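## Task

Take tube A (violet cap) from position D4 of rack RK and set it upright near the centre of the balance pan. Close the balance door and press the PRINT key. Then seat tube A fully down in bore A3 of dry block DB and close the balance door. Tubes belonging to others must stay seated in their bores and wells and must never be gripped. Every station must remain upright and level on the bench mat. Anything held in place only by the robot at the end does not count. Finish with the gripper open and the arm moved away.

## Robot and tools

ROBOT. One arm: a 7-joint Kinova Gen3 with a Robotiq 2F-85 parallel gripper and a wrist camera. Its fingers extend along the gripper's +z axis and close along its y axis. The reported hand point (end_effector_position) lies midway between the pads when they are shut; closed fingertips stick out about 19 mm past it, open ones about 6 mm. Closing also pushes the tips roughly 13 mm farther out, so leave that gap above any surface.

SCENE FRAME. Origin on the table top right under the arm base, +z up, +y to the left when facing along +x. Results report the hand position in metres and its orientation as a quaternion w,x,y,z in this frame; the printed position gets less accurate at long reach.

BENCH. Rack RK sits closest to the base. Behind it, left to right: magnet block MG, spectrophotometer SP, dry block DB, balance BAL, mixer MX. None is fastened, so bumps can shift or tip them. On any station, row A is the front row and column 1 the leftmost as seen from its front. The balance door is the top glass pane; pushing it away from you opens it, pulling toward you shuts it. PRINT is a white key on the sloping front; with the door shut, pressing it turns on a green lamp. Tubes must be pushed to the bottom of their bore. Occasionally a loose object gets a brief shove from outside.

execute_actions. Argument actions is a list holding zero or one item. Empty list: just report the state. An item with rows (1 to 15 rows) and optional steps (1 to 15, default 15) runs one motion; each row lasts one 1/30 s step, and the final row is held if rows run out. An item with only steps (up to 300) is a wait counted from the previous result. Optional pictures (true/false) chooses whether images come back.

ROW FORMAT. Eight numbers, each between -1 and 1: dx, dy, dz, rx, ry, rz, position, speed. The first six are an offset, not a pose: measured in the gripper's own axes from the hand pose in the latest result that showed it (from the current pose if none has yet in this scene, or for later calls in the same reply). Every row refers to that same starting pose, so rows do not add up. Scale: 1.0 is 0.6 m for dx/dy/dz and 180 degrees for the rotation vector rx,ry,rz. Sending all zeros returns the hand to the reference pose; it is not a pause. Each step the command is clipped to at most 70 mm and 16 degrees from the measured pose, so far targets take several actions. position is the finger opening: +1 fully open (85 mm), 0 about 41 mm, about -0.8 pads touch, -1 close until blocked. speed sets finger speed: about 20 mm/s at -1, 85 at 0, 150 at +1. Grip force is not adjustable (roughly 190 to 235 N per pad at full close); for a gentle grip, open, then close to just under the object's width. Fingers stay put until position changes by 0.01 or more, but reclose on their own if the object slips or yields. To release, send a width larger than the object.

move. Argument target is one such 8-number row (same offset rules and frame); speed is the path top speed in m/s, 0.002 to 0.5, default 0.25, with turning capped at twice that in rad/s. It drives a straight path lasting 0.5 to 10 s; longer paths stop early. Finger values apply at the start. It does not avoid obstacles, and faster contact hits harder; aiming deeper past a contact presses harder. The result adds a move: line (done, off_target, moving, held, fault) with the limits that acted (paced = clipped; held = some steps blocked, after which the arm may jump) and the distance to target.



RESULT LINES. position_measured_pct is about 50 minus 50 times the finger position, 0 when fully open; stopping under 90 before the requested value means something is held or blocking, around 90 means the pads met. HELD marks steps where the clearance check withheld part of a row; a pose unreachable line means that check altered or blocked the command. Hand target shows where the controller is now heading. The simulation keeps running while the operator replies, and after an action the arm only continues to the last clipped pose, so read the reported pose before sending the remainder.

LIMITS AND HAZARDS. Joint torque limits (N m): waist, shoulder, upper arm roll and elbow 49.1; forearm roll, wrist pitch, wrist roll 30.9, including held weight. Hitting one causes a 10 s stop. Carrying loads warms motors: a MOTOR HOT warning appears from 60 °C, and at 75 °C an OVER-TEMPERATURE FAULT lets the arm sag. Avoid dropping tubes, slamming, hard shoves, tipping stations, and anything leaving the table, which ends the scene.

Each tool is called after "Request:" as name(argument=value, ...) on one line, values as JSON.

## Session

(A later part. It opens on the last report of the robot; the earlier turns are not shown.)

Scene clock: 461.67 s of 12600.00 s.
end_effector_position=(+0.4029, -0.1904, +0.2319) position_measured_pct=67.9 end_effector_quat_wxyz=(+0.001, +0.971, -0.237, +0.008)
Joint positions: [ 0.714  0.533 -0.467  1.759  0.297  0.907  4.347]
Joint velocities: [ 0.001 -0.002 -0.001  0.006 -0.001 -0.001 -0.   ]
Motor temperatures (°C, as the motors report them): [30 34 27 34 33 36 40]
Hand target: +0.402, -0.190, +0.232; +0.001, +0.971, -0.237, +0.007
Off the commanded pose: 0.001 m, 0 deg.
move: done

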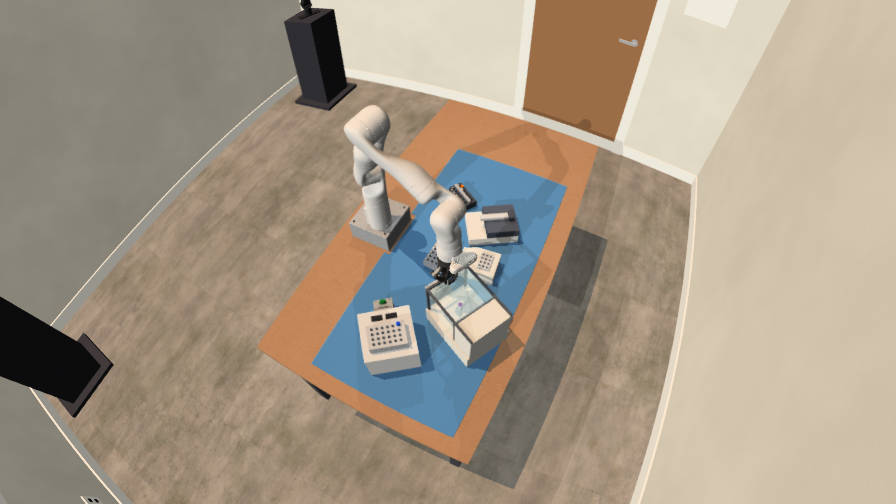

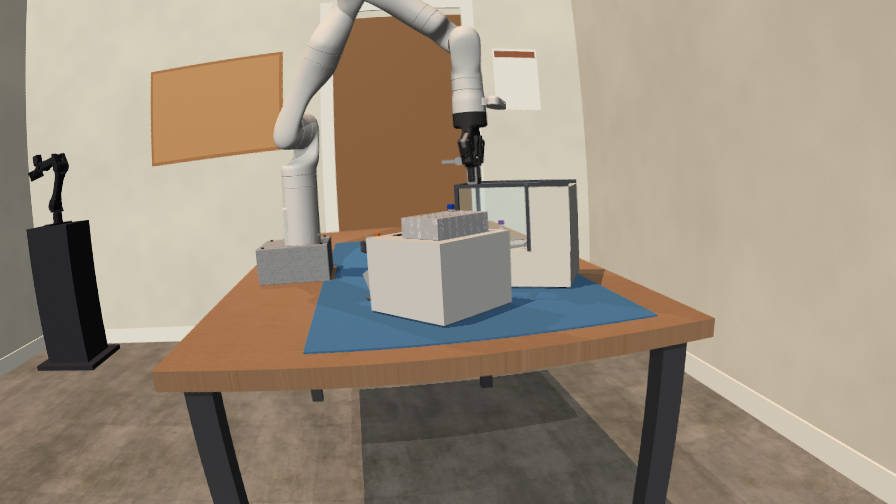

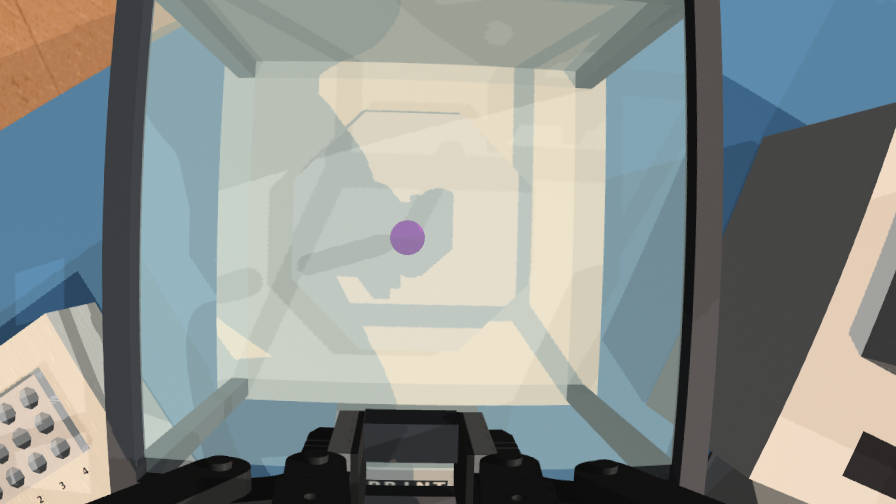

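Request:
move(target=[-0.012,0,0,0,0,0,-0.42,-0.5], speed=0.01)

Scene clock: 465.07 s of 12600.00 s.
end_effector_position=(+0.4006, -0.1893, +0.2320) position_measured_pct=67.9 end_effector_quat_wxyz=(+0.001, +0.971, -0.238, +0.013)
Joint positions: [ 0.718  0.523 -0.469  1.778  0.297  0.888  4.344]
Joint velocities: [ 0.001 -0.001  0.001  0.002  0.    -0.002  0.001]
Motor temperatures (°C, as the motors report them): [30 34 27 34 33 36 40]
Hand target: +0.396, -0.187, +0.232; +0.001, +0.971, -0.237, +0.008
Off the commanded pose: 0.005 m, 1 deg.
move: off_target

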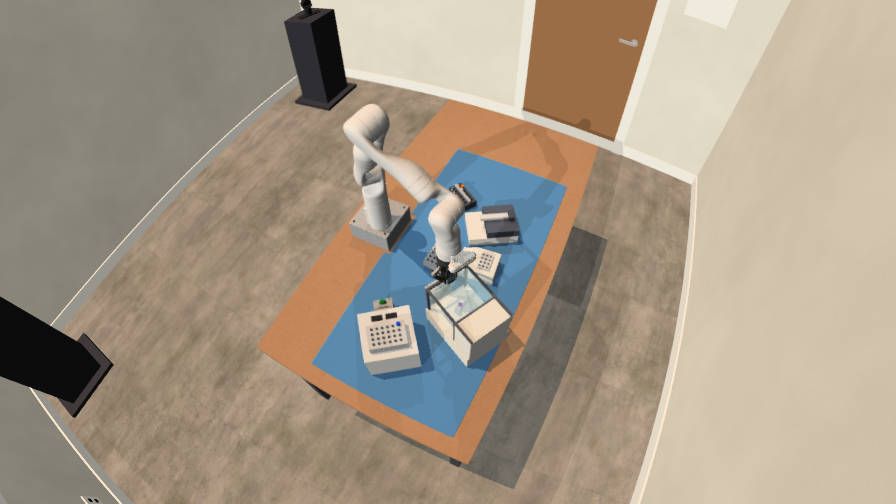

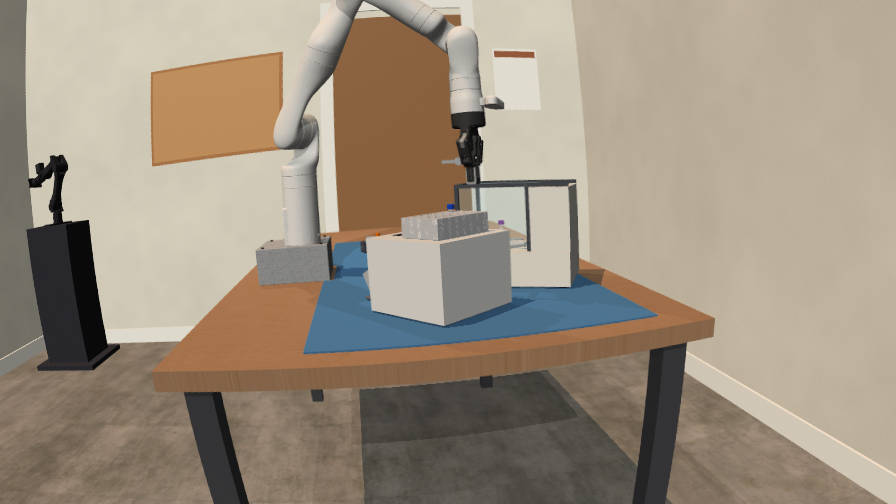

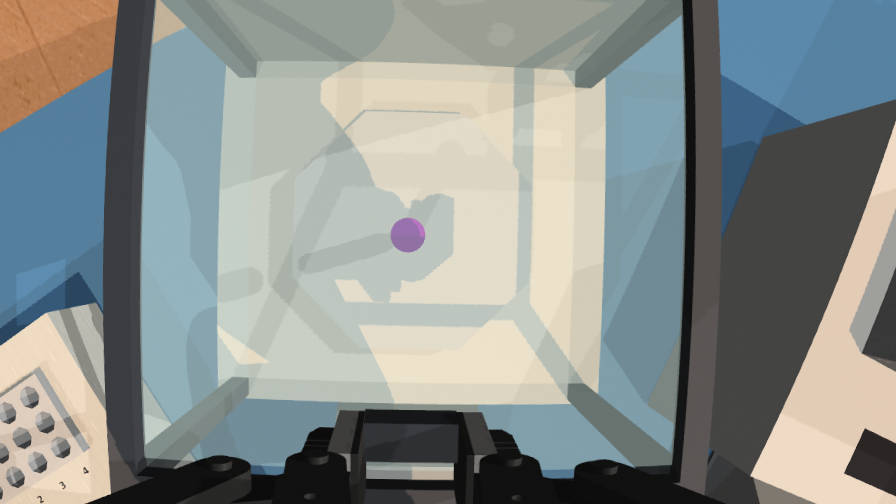

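Request:
execute_actions(actions=[{"rows":[[0.002,0,0,0,0,0,0,0]],"steps":12}], pictures=false)

Request:
move(target=[0,0,-0.05,0,0,0,0,0], speed=0.08)

Request:
move(target=[-0.10,0,0.05,0,0,0,-0.9,0], speed=0.1)

Scene clock: 474.00 s of 12600.00 s.
end_effector_position=(+0.4016, -0.1898, +0.2320) position_measured_pct=50.0 end_effector_quat_wxyz=(+0.001, +0.971, -0.238, +0.013)
Joint positions: [ 0.717  0.525 -0.469  1.774  0.297  0.89   4.345]
Joint velocities: [-0.     0.    -0.002 -0.001  0.    -0.     0.002]
Motor temperatures (°C, as the motors report them): [30 34 27 34 33 36 40]
Hand target: +0.402, -0.190, +0.232; +0.001, +0.971, -0.238, +0.013
Off the commanded pose: 0.000 m, 0 deg.
Steps of this call (steps 1 to 256: nothing new was sent; steps 257 to 268: all 12 steps of this action). Readings (end_effector_position | what the end effector reports):
257: (+0.4008, -0.1894, +0.2319) | position_measured_pct=67.9
258: (+0.4011, -0.1895, +0.2317) | position_measured_pct=67.9
260: (+0.4011, -0.1897, +0.2318) | position_measured_pct=63.5
264: (+0.4015, -0.1898, +0.2319) | position_measured_pct=52.8
268: the state above

Scene clock: 475.03 s of 12600.00 s.
end_effector_position=(+0.4009, -0.1894, +0.2618) position_measured_pct=50.0 end_effector_quat_wxyz=(+0.001, +0.971, -0.238, +0.013)
Joint positions: [ 0.732  0.48  -0.486  1.734  0.266  0.97   4.371]
Joint velocities: [ 0.002 -0.003  0.001 -0.001 -0.003  0.004  0.   ]
Motor temperatures (°C, as the motors report them): [30 34 27 34 33 36 40]
Hand target: +0.401, -0.190, +0.262; +0.001, +0.971, -0.238, +0.013
Off the commanded pose: 0.000 m, 0 deg.
move: done

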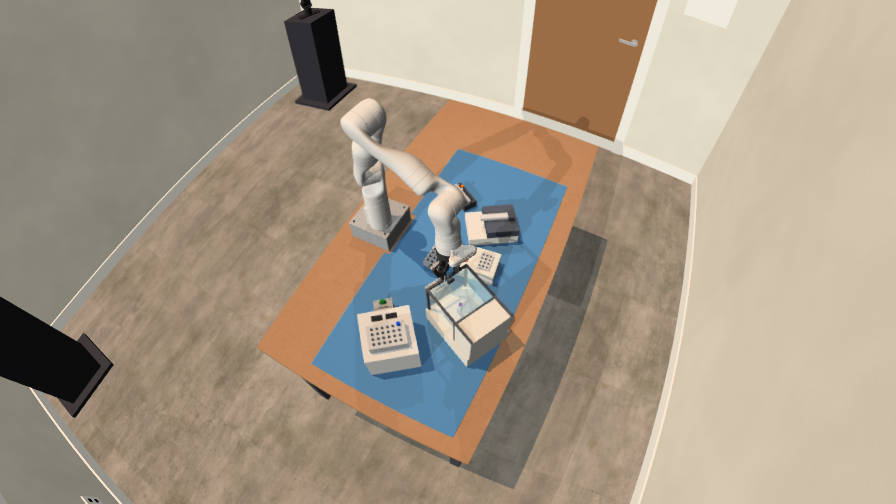

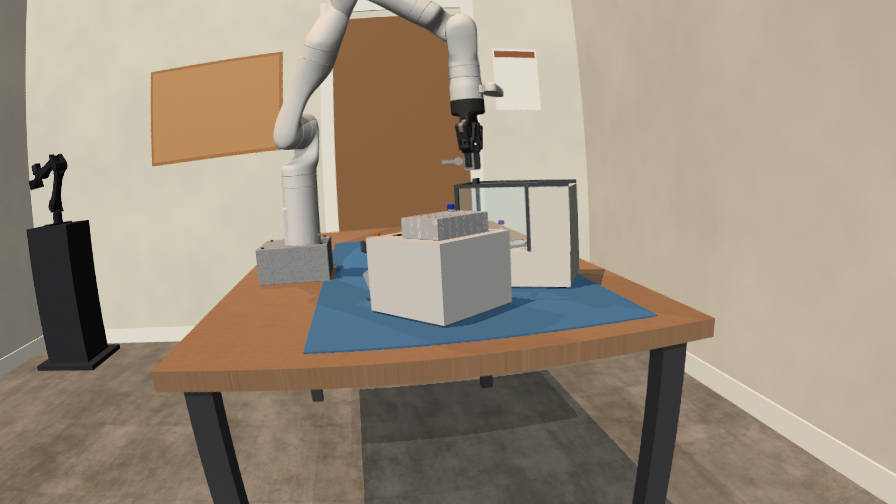

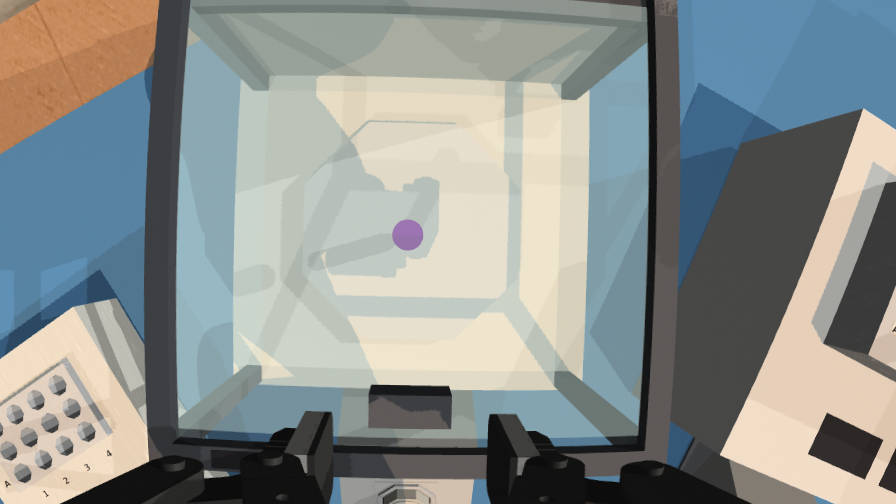

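Scene clock: 476.10 s of 12600.00 s.
end_effector_position=(+0.3484, -0.1623, +0.2300) position_measured_pct=90.9 end_effector_quat_wxyz=(+0.001, +0.971, -0.238, +0.013)
Joint positions: [ 0.748  0.417 -0.49   1.97   0.272  0.795  4.331]
Joint velocities: [ 0.    -0.004 -0.     0.003  0.    -0.003 -0.002]
Motor temperatures (°C, as the motors report them): [30 34 27 34 33 36 40]
Hand target: +0.348, -0.162, +0.230; +0.001, +0.971, -0.238, +0.013
Off the commanded pose: 0.000 m, 0 deg.
move: done

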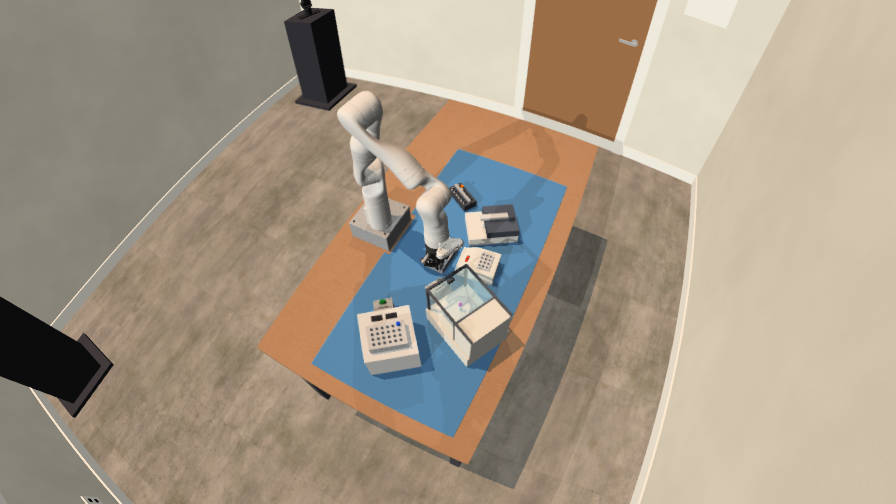

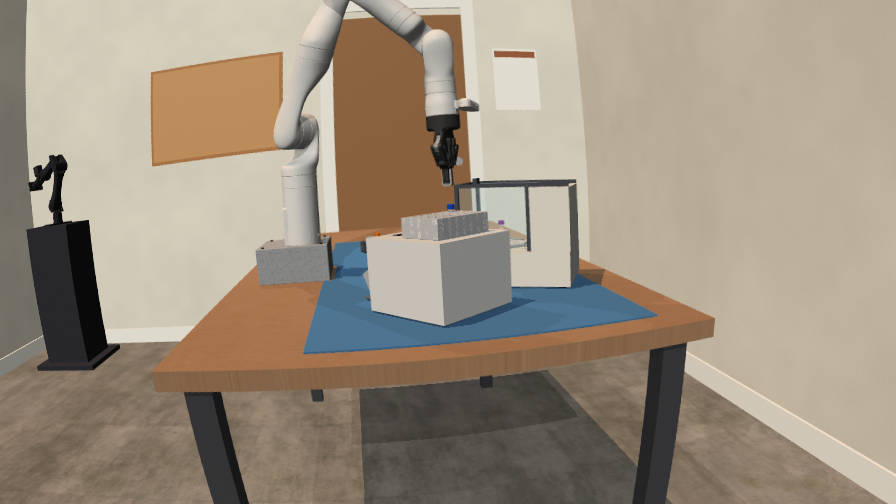

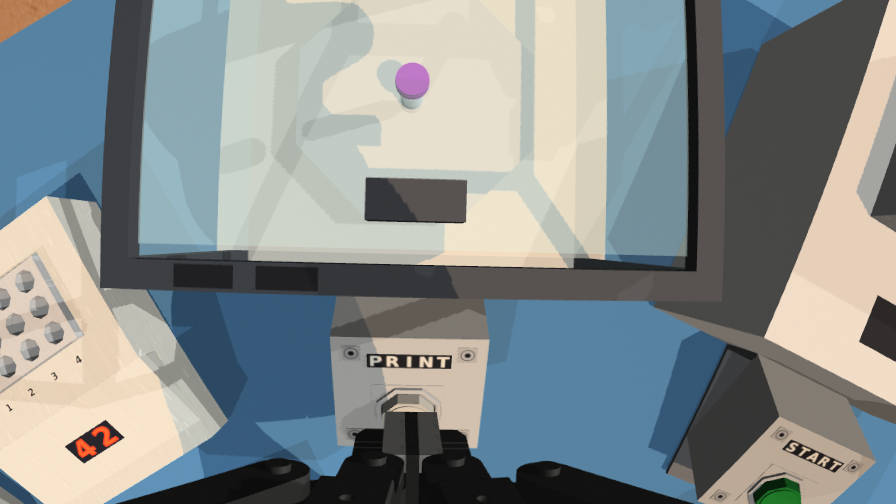

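Request:
move(target=[-0.105,0,0.15,0,0.083,0,-0.9,0], speed=0.12)

Scene clock: 496.30 s of 12600.00 s.
end_effector_position=(+0.2946, -0.1357, +0.1387) position_measured_pct=90.9 end_effector_quat_wxyz=(+0.032, +0.961, -0.238, +0.139)
Joint positions: [ 0.1    0.494  0.29   2.535  0.572 -0.181  3.98 ]
Joint velocities: [-0.053  0.011  0.031  0.011 -0.027 -0.025  0.017]
Motor temperatures (°C, as the motors report them): [30 34 27 34 33 36 40]
Hand target: +0.295, -0.135, +0.138; +0.032, +0.961, -0.236, +0.139
Off the commanded pose: 0.002 m, 0 deg.
move: done

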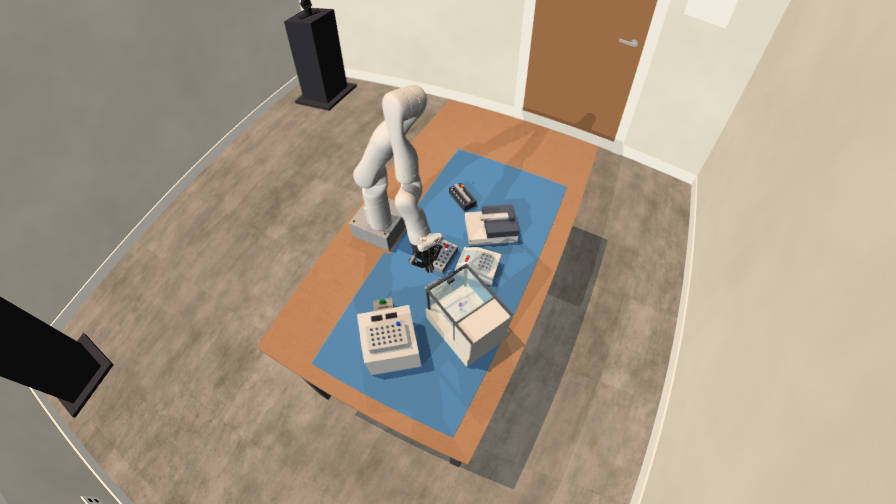

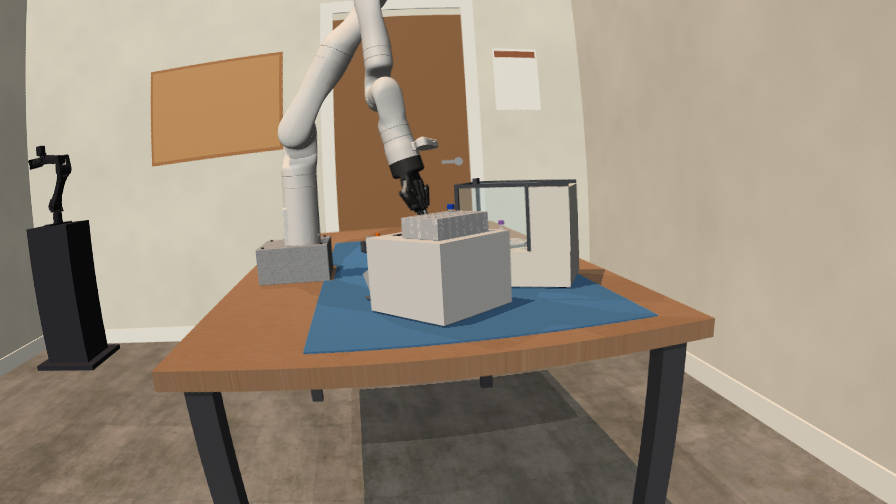

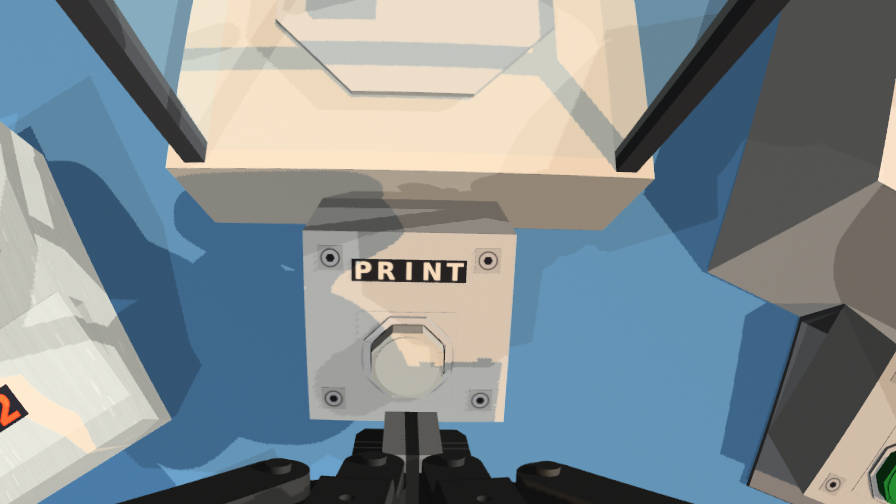

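Request:
move(target=[0,0,0.08,0,0,0,-0.9,0], speed=0.06)

Scene clock: 501.37 s of 12600.00 s.
end_effector_position=(+0.3071, -0.1419, +0.0932) position_measured_pct=90.9 end_effector_quat_wxyz=(+0.032, +0.961, -0.238, +0.140)
Joint positions: [ 0.07   0.703  0.354  2.518  0.506 -0.378  4.031]
Joint velocities: [-0.001  0.011  0.002  0.001 -0.003 -0.006  0.003]
Motor temperatures (°C, as the motors report them): [30 34 27 34 33 36 40]
Hand target: +0.307, -0.142, +0.093; +0.032, +0.961, -0.238, +0.139
Off the commanded pose: 0.001 m, 0 deg.
move: done

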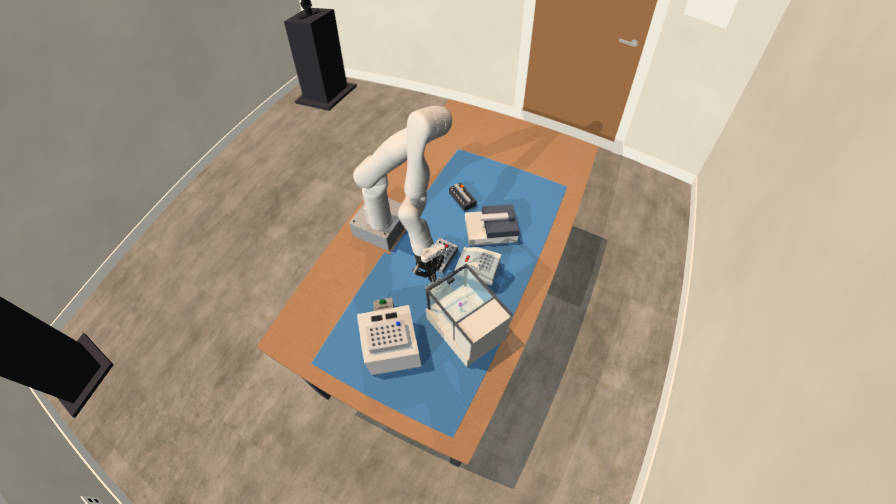

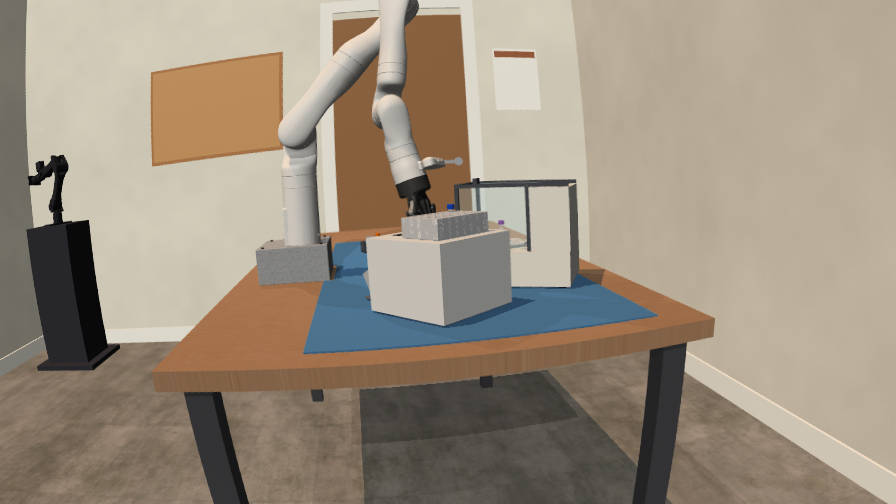

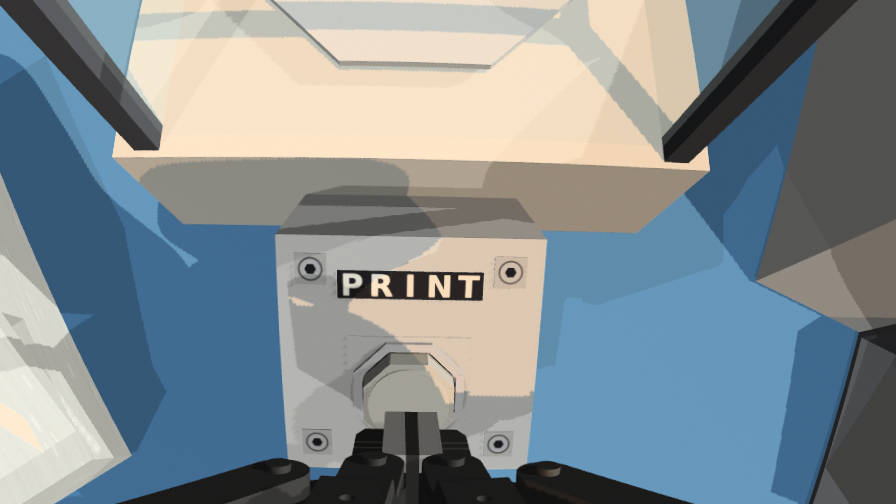

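Request:
move(target=[-0.004,0,0.03,0,0,0,-0.9,0], speed=0.02)

Scene clock: 507.33 s of 12600.00 s.
end_effector_position=(+0.3077, -0.1423, +0.0800) position_measured_pct=90.9 end_effector_quat_wxyz=(+0.031, +0.960, -0.240, +0.142)
Joint positions: [ 0.064  0.764  0.366  2.522  0.481 -0.447  4.045]
Joint velocities: [-0.001  0.     0.003 -0.    -0.002 -0.004  0.001]
Motor temperatures (°C, as the motors report them): [30 34 27 34 33 36 40]
Hand target: +0.310, -0.143, +0.075; +0.032, +0.961, -0.238, +0.140
Off the commanded pose: 0.005 m, 0 deg.
move: off_target

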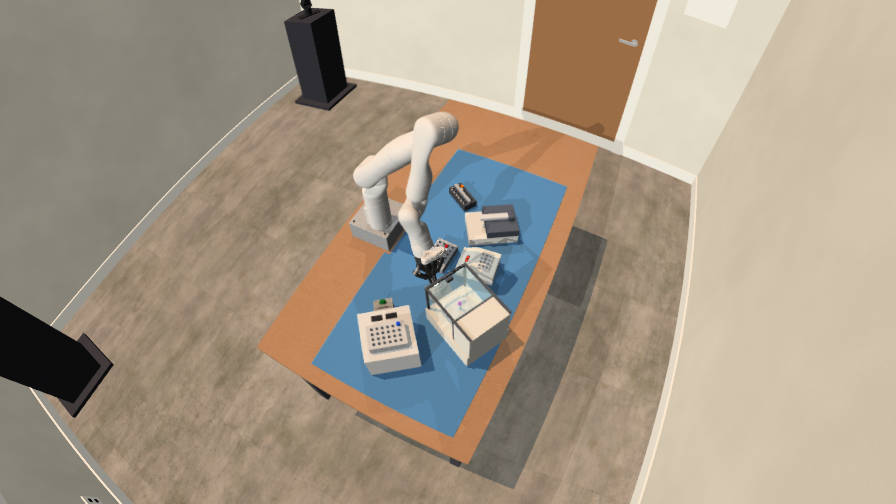

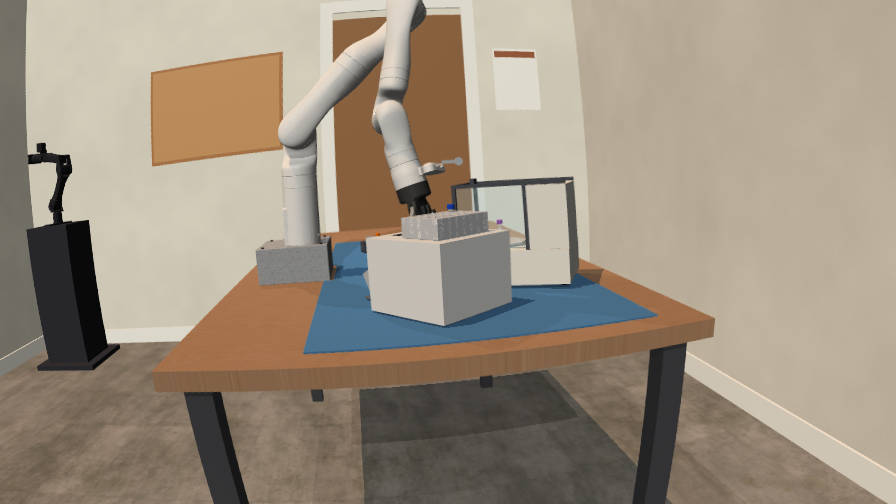

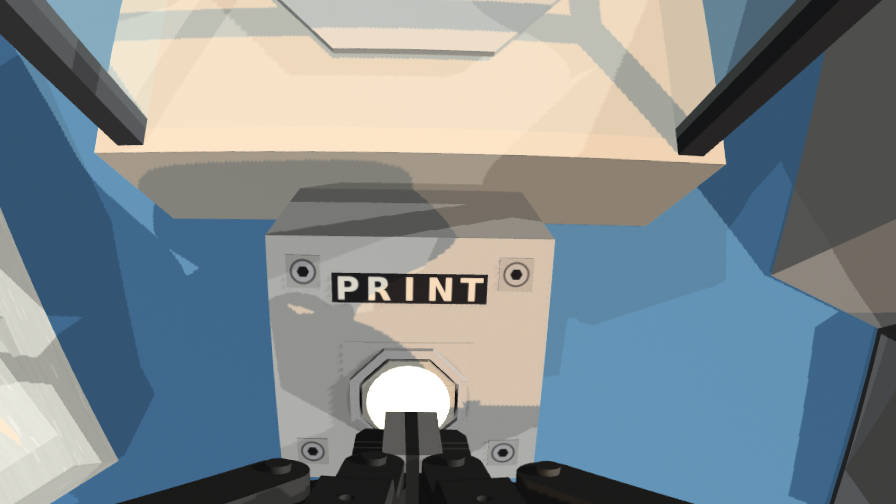

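Request:
move(target=[0,0,-0.12,0,0,0,-0.9,0], speed=0.06)

Scene clock: 511.83 s of 12600.00 s.
end_effector_position=(+0.2887, -0.1328, +0.1484) position_measured_pct=90.9 end_effector_quat_wxyz=(+0.031, +0.960, -0.239, +0.141)
Joint positions: [ 0.102  0.447  0.282  2.55   0.583 -0.153  3.967]
Joint velocities: [ 0.011 -0.011 -0.008 -0.005  0.006  0.008 -0.005]
Motor temperatures (°C, as the motors report them): [30 34 27 34 33 36 40]
Hand target: +0.289, -0.133, +0.149; +0.031, +0.960, -0.240, +0.142
Off the commanded pose: 0.001 m, 0 deg.
move: done

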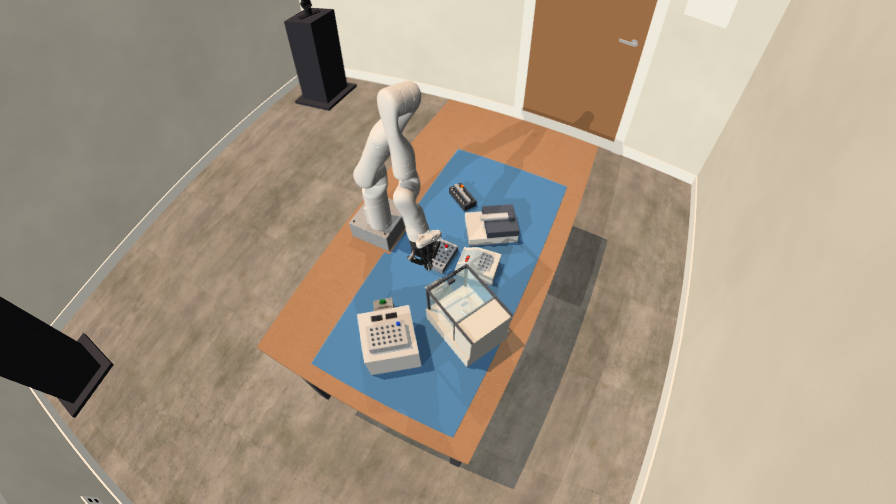

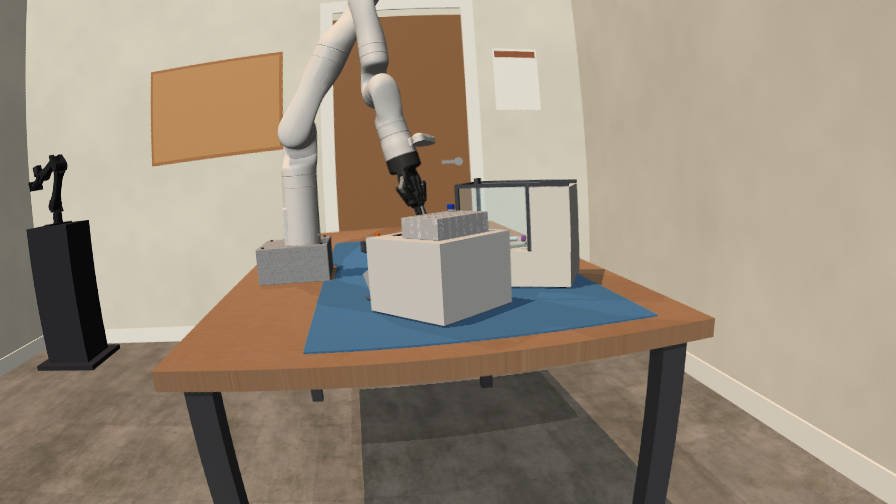

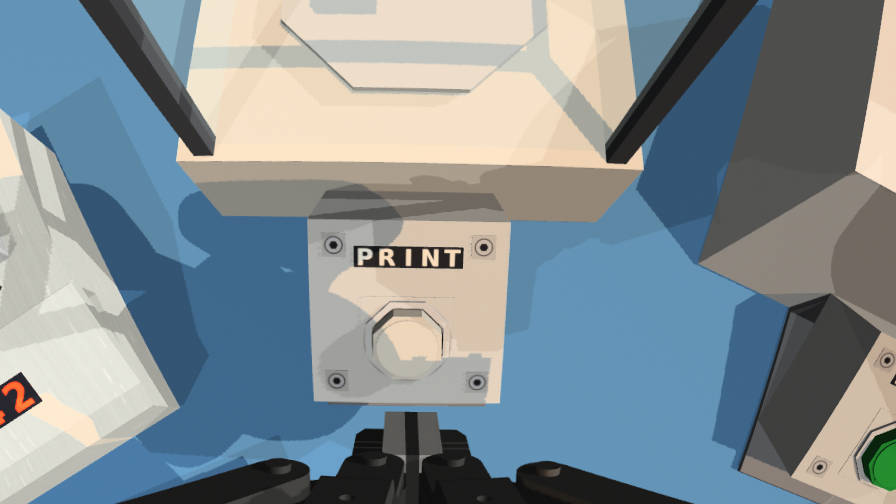

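Request:
move(target=[0.215,0,-0.197,0,-0.092,0,-0.9,0], speed=0.12)

Scene clock: 520.37 s of 12600.00 s.
end_effector_position=(+0.3675, -0.1748, +0.2989) position_measured_pct=90.9 end_effector_quat_wxyz=(-0.004, +0.971, -0.241, +0.002)
Joint positions: [ 0.623  0.347 -0.303  1.77   0.109  1.042  4.501]
Joint velocities: [-0.001  0.008  0.001 -0.007 -0.     0.008  0.001]
Motor temperatures (°C, as the motors report them): [30 34 27 34 33 36 40]
Hand target: +0.368, -0.175, +0.299; -0.004, +0.971, -0.241, +0.001
Off the commanded pose: 0.001 m, 0 deg.
move: done

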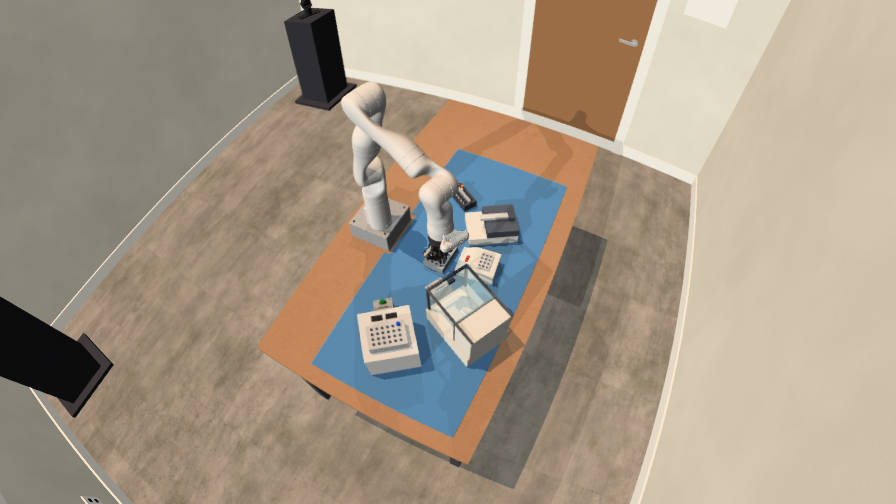

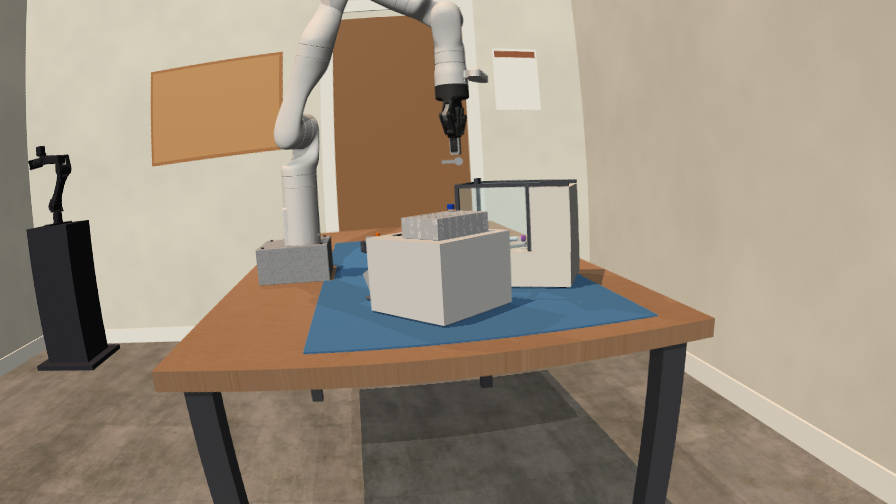

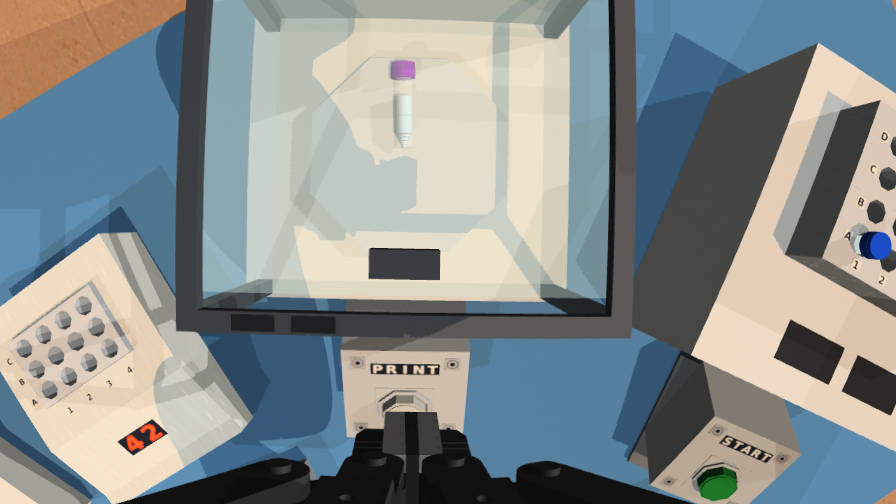

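Request:
zoom_image(camera="cam_wrist", region=[160,0,660,450])

Request:
zoom_image(camera="cam_high", region=[400,230,540,380])

Region (160, 0, 660, 450) of cam_wrist's 896x504 image, scaled by 1.008; it fills the top 454 rows of this view, and the rest is white.

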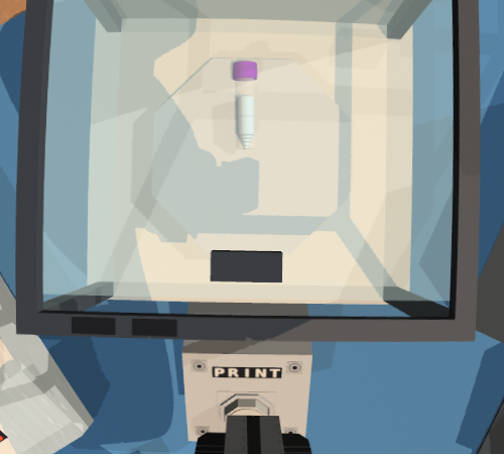

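Region (400, 230, 540, 380) of cam_high's 896x504 image, scaled by 3.360, with more detail than that image has; it fills the left 470 columns of this view, and the rest is white.

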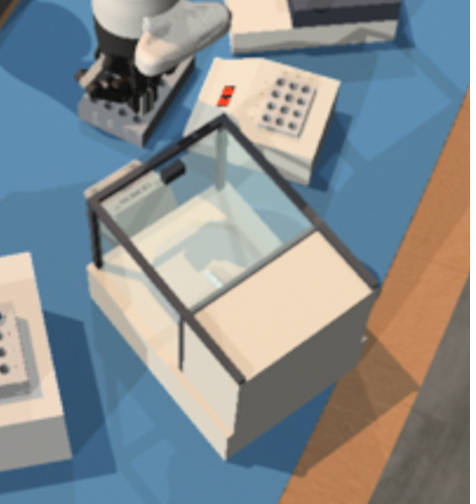

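Request:
move(target=[0.07,-0.003,0.09,0.002,0,0,0,0], speed=0.1)

Scene clock: 580.13 s of 12600.00 s.
end_effector_position=(+0.4059, -0.1926, +0.2454) position_measured_pct=50.0 end_effector_quat_wxyz=(-0.006, +0.971, -0.241, +0.003)
Joint positions: [ 0.598  0.503 -0.283  1.719  0.151  0.941  4.479]
Joint velocities: [-0.001  0.006  0.001 -0.001  0.001 -0.001 -0.001]
Motor temperatures (°C, as the motors report them): [30 33 27 34 33 36 40]
Hand target: +0.406, -0.193, +0.245; -0.007, +0.971, -0.241, +0.002
Off the commanded pose: 0.000 m, 0 deg.
After step 1760, the last 40 steps of your reply time or wait did not run and took no scene time. You can wait again.
move: done

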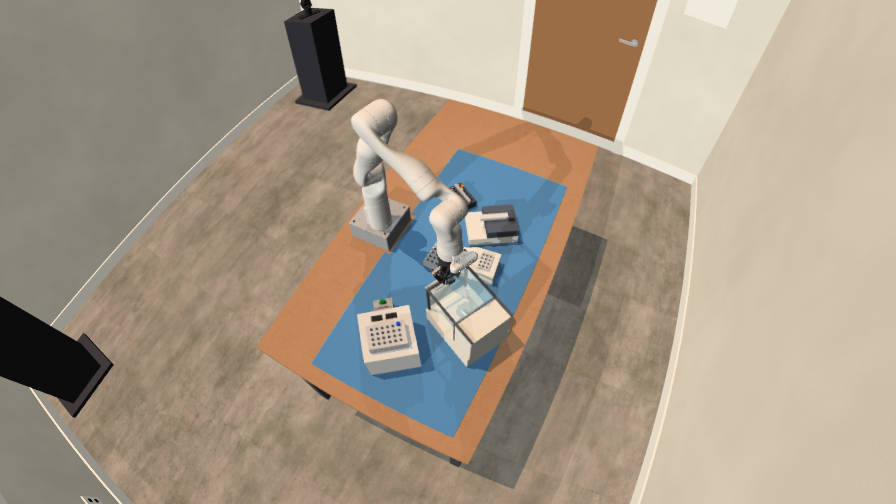

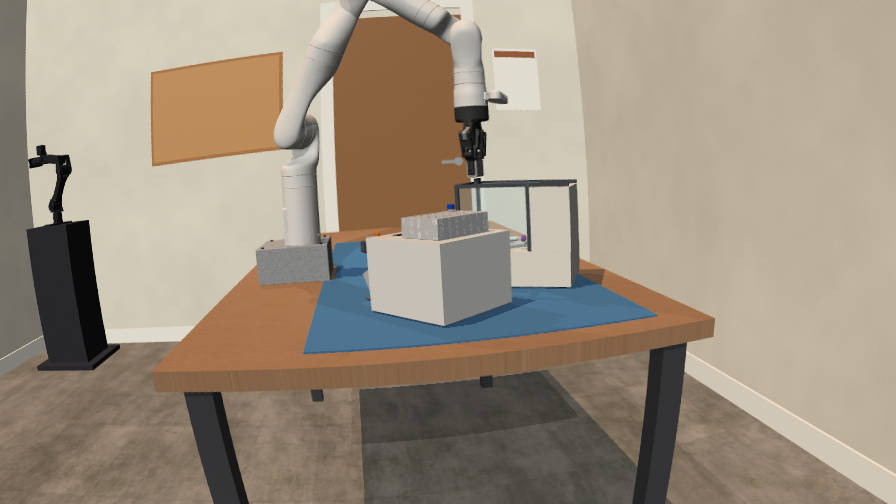

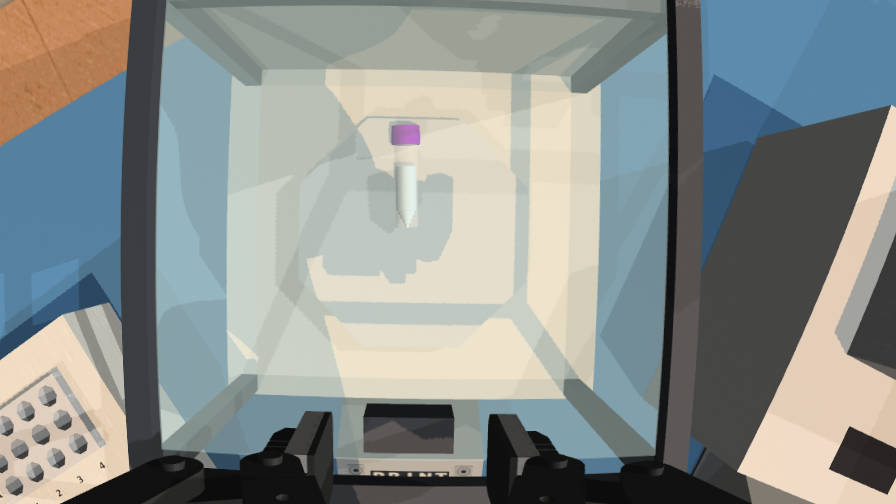

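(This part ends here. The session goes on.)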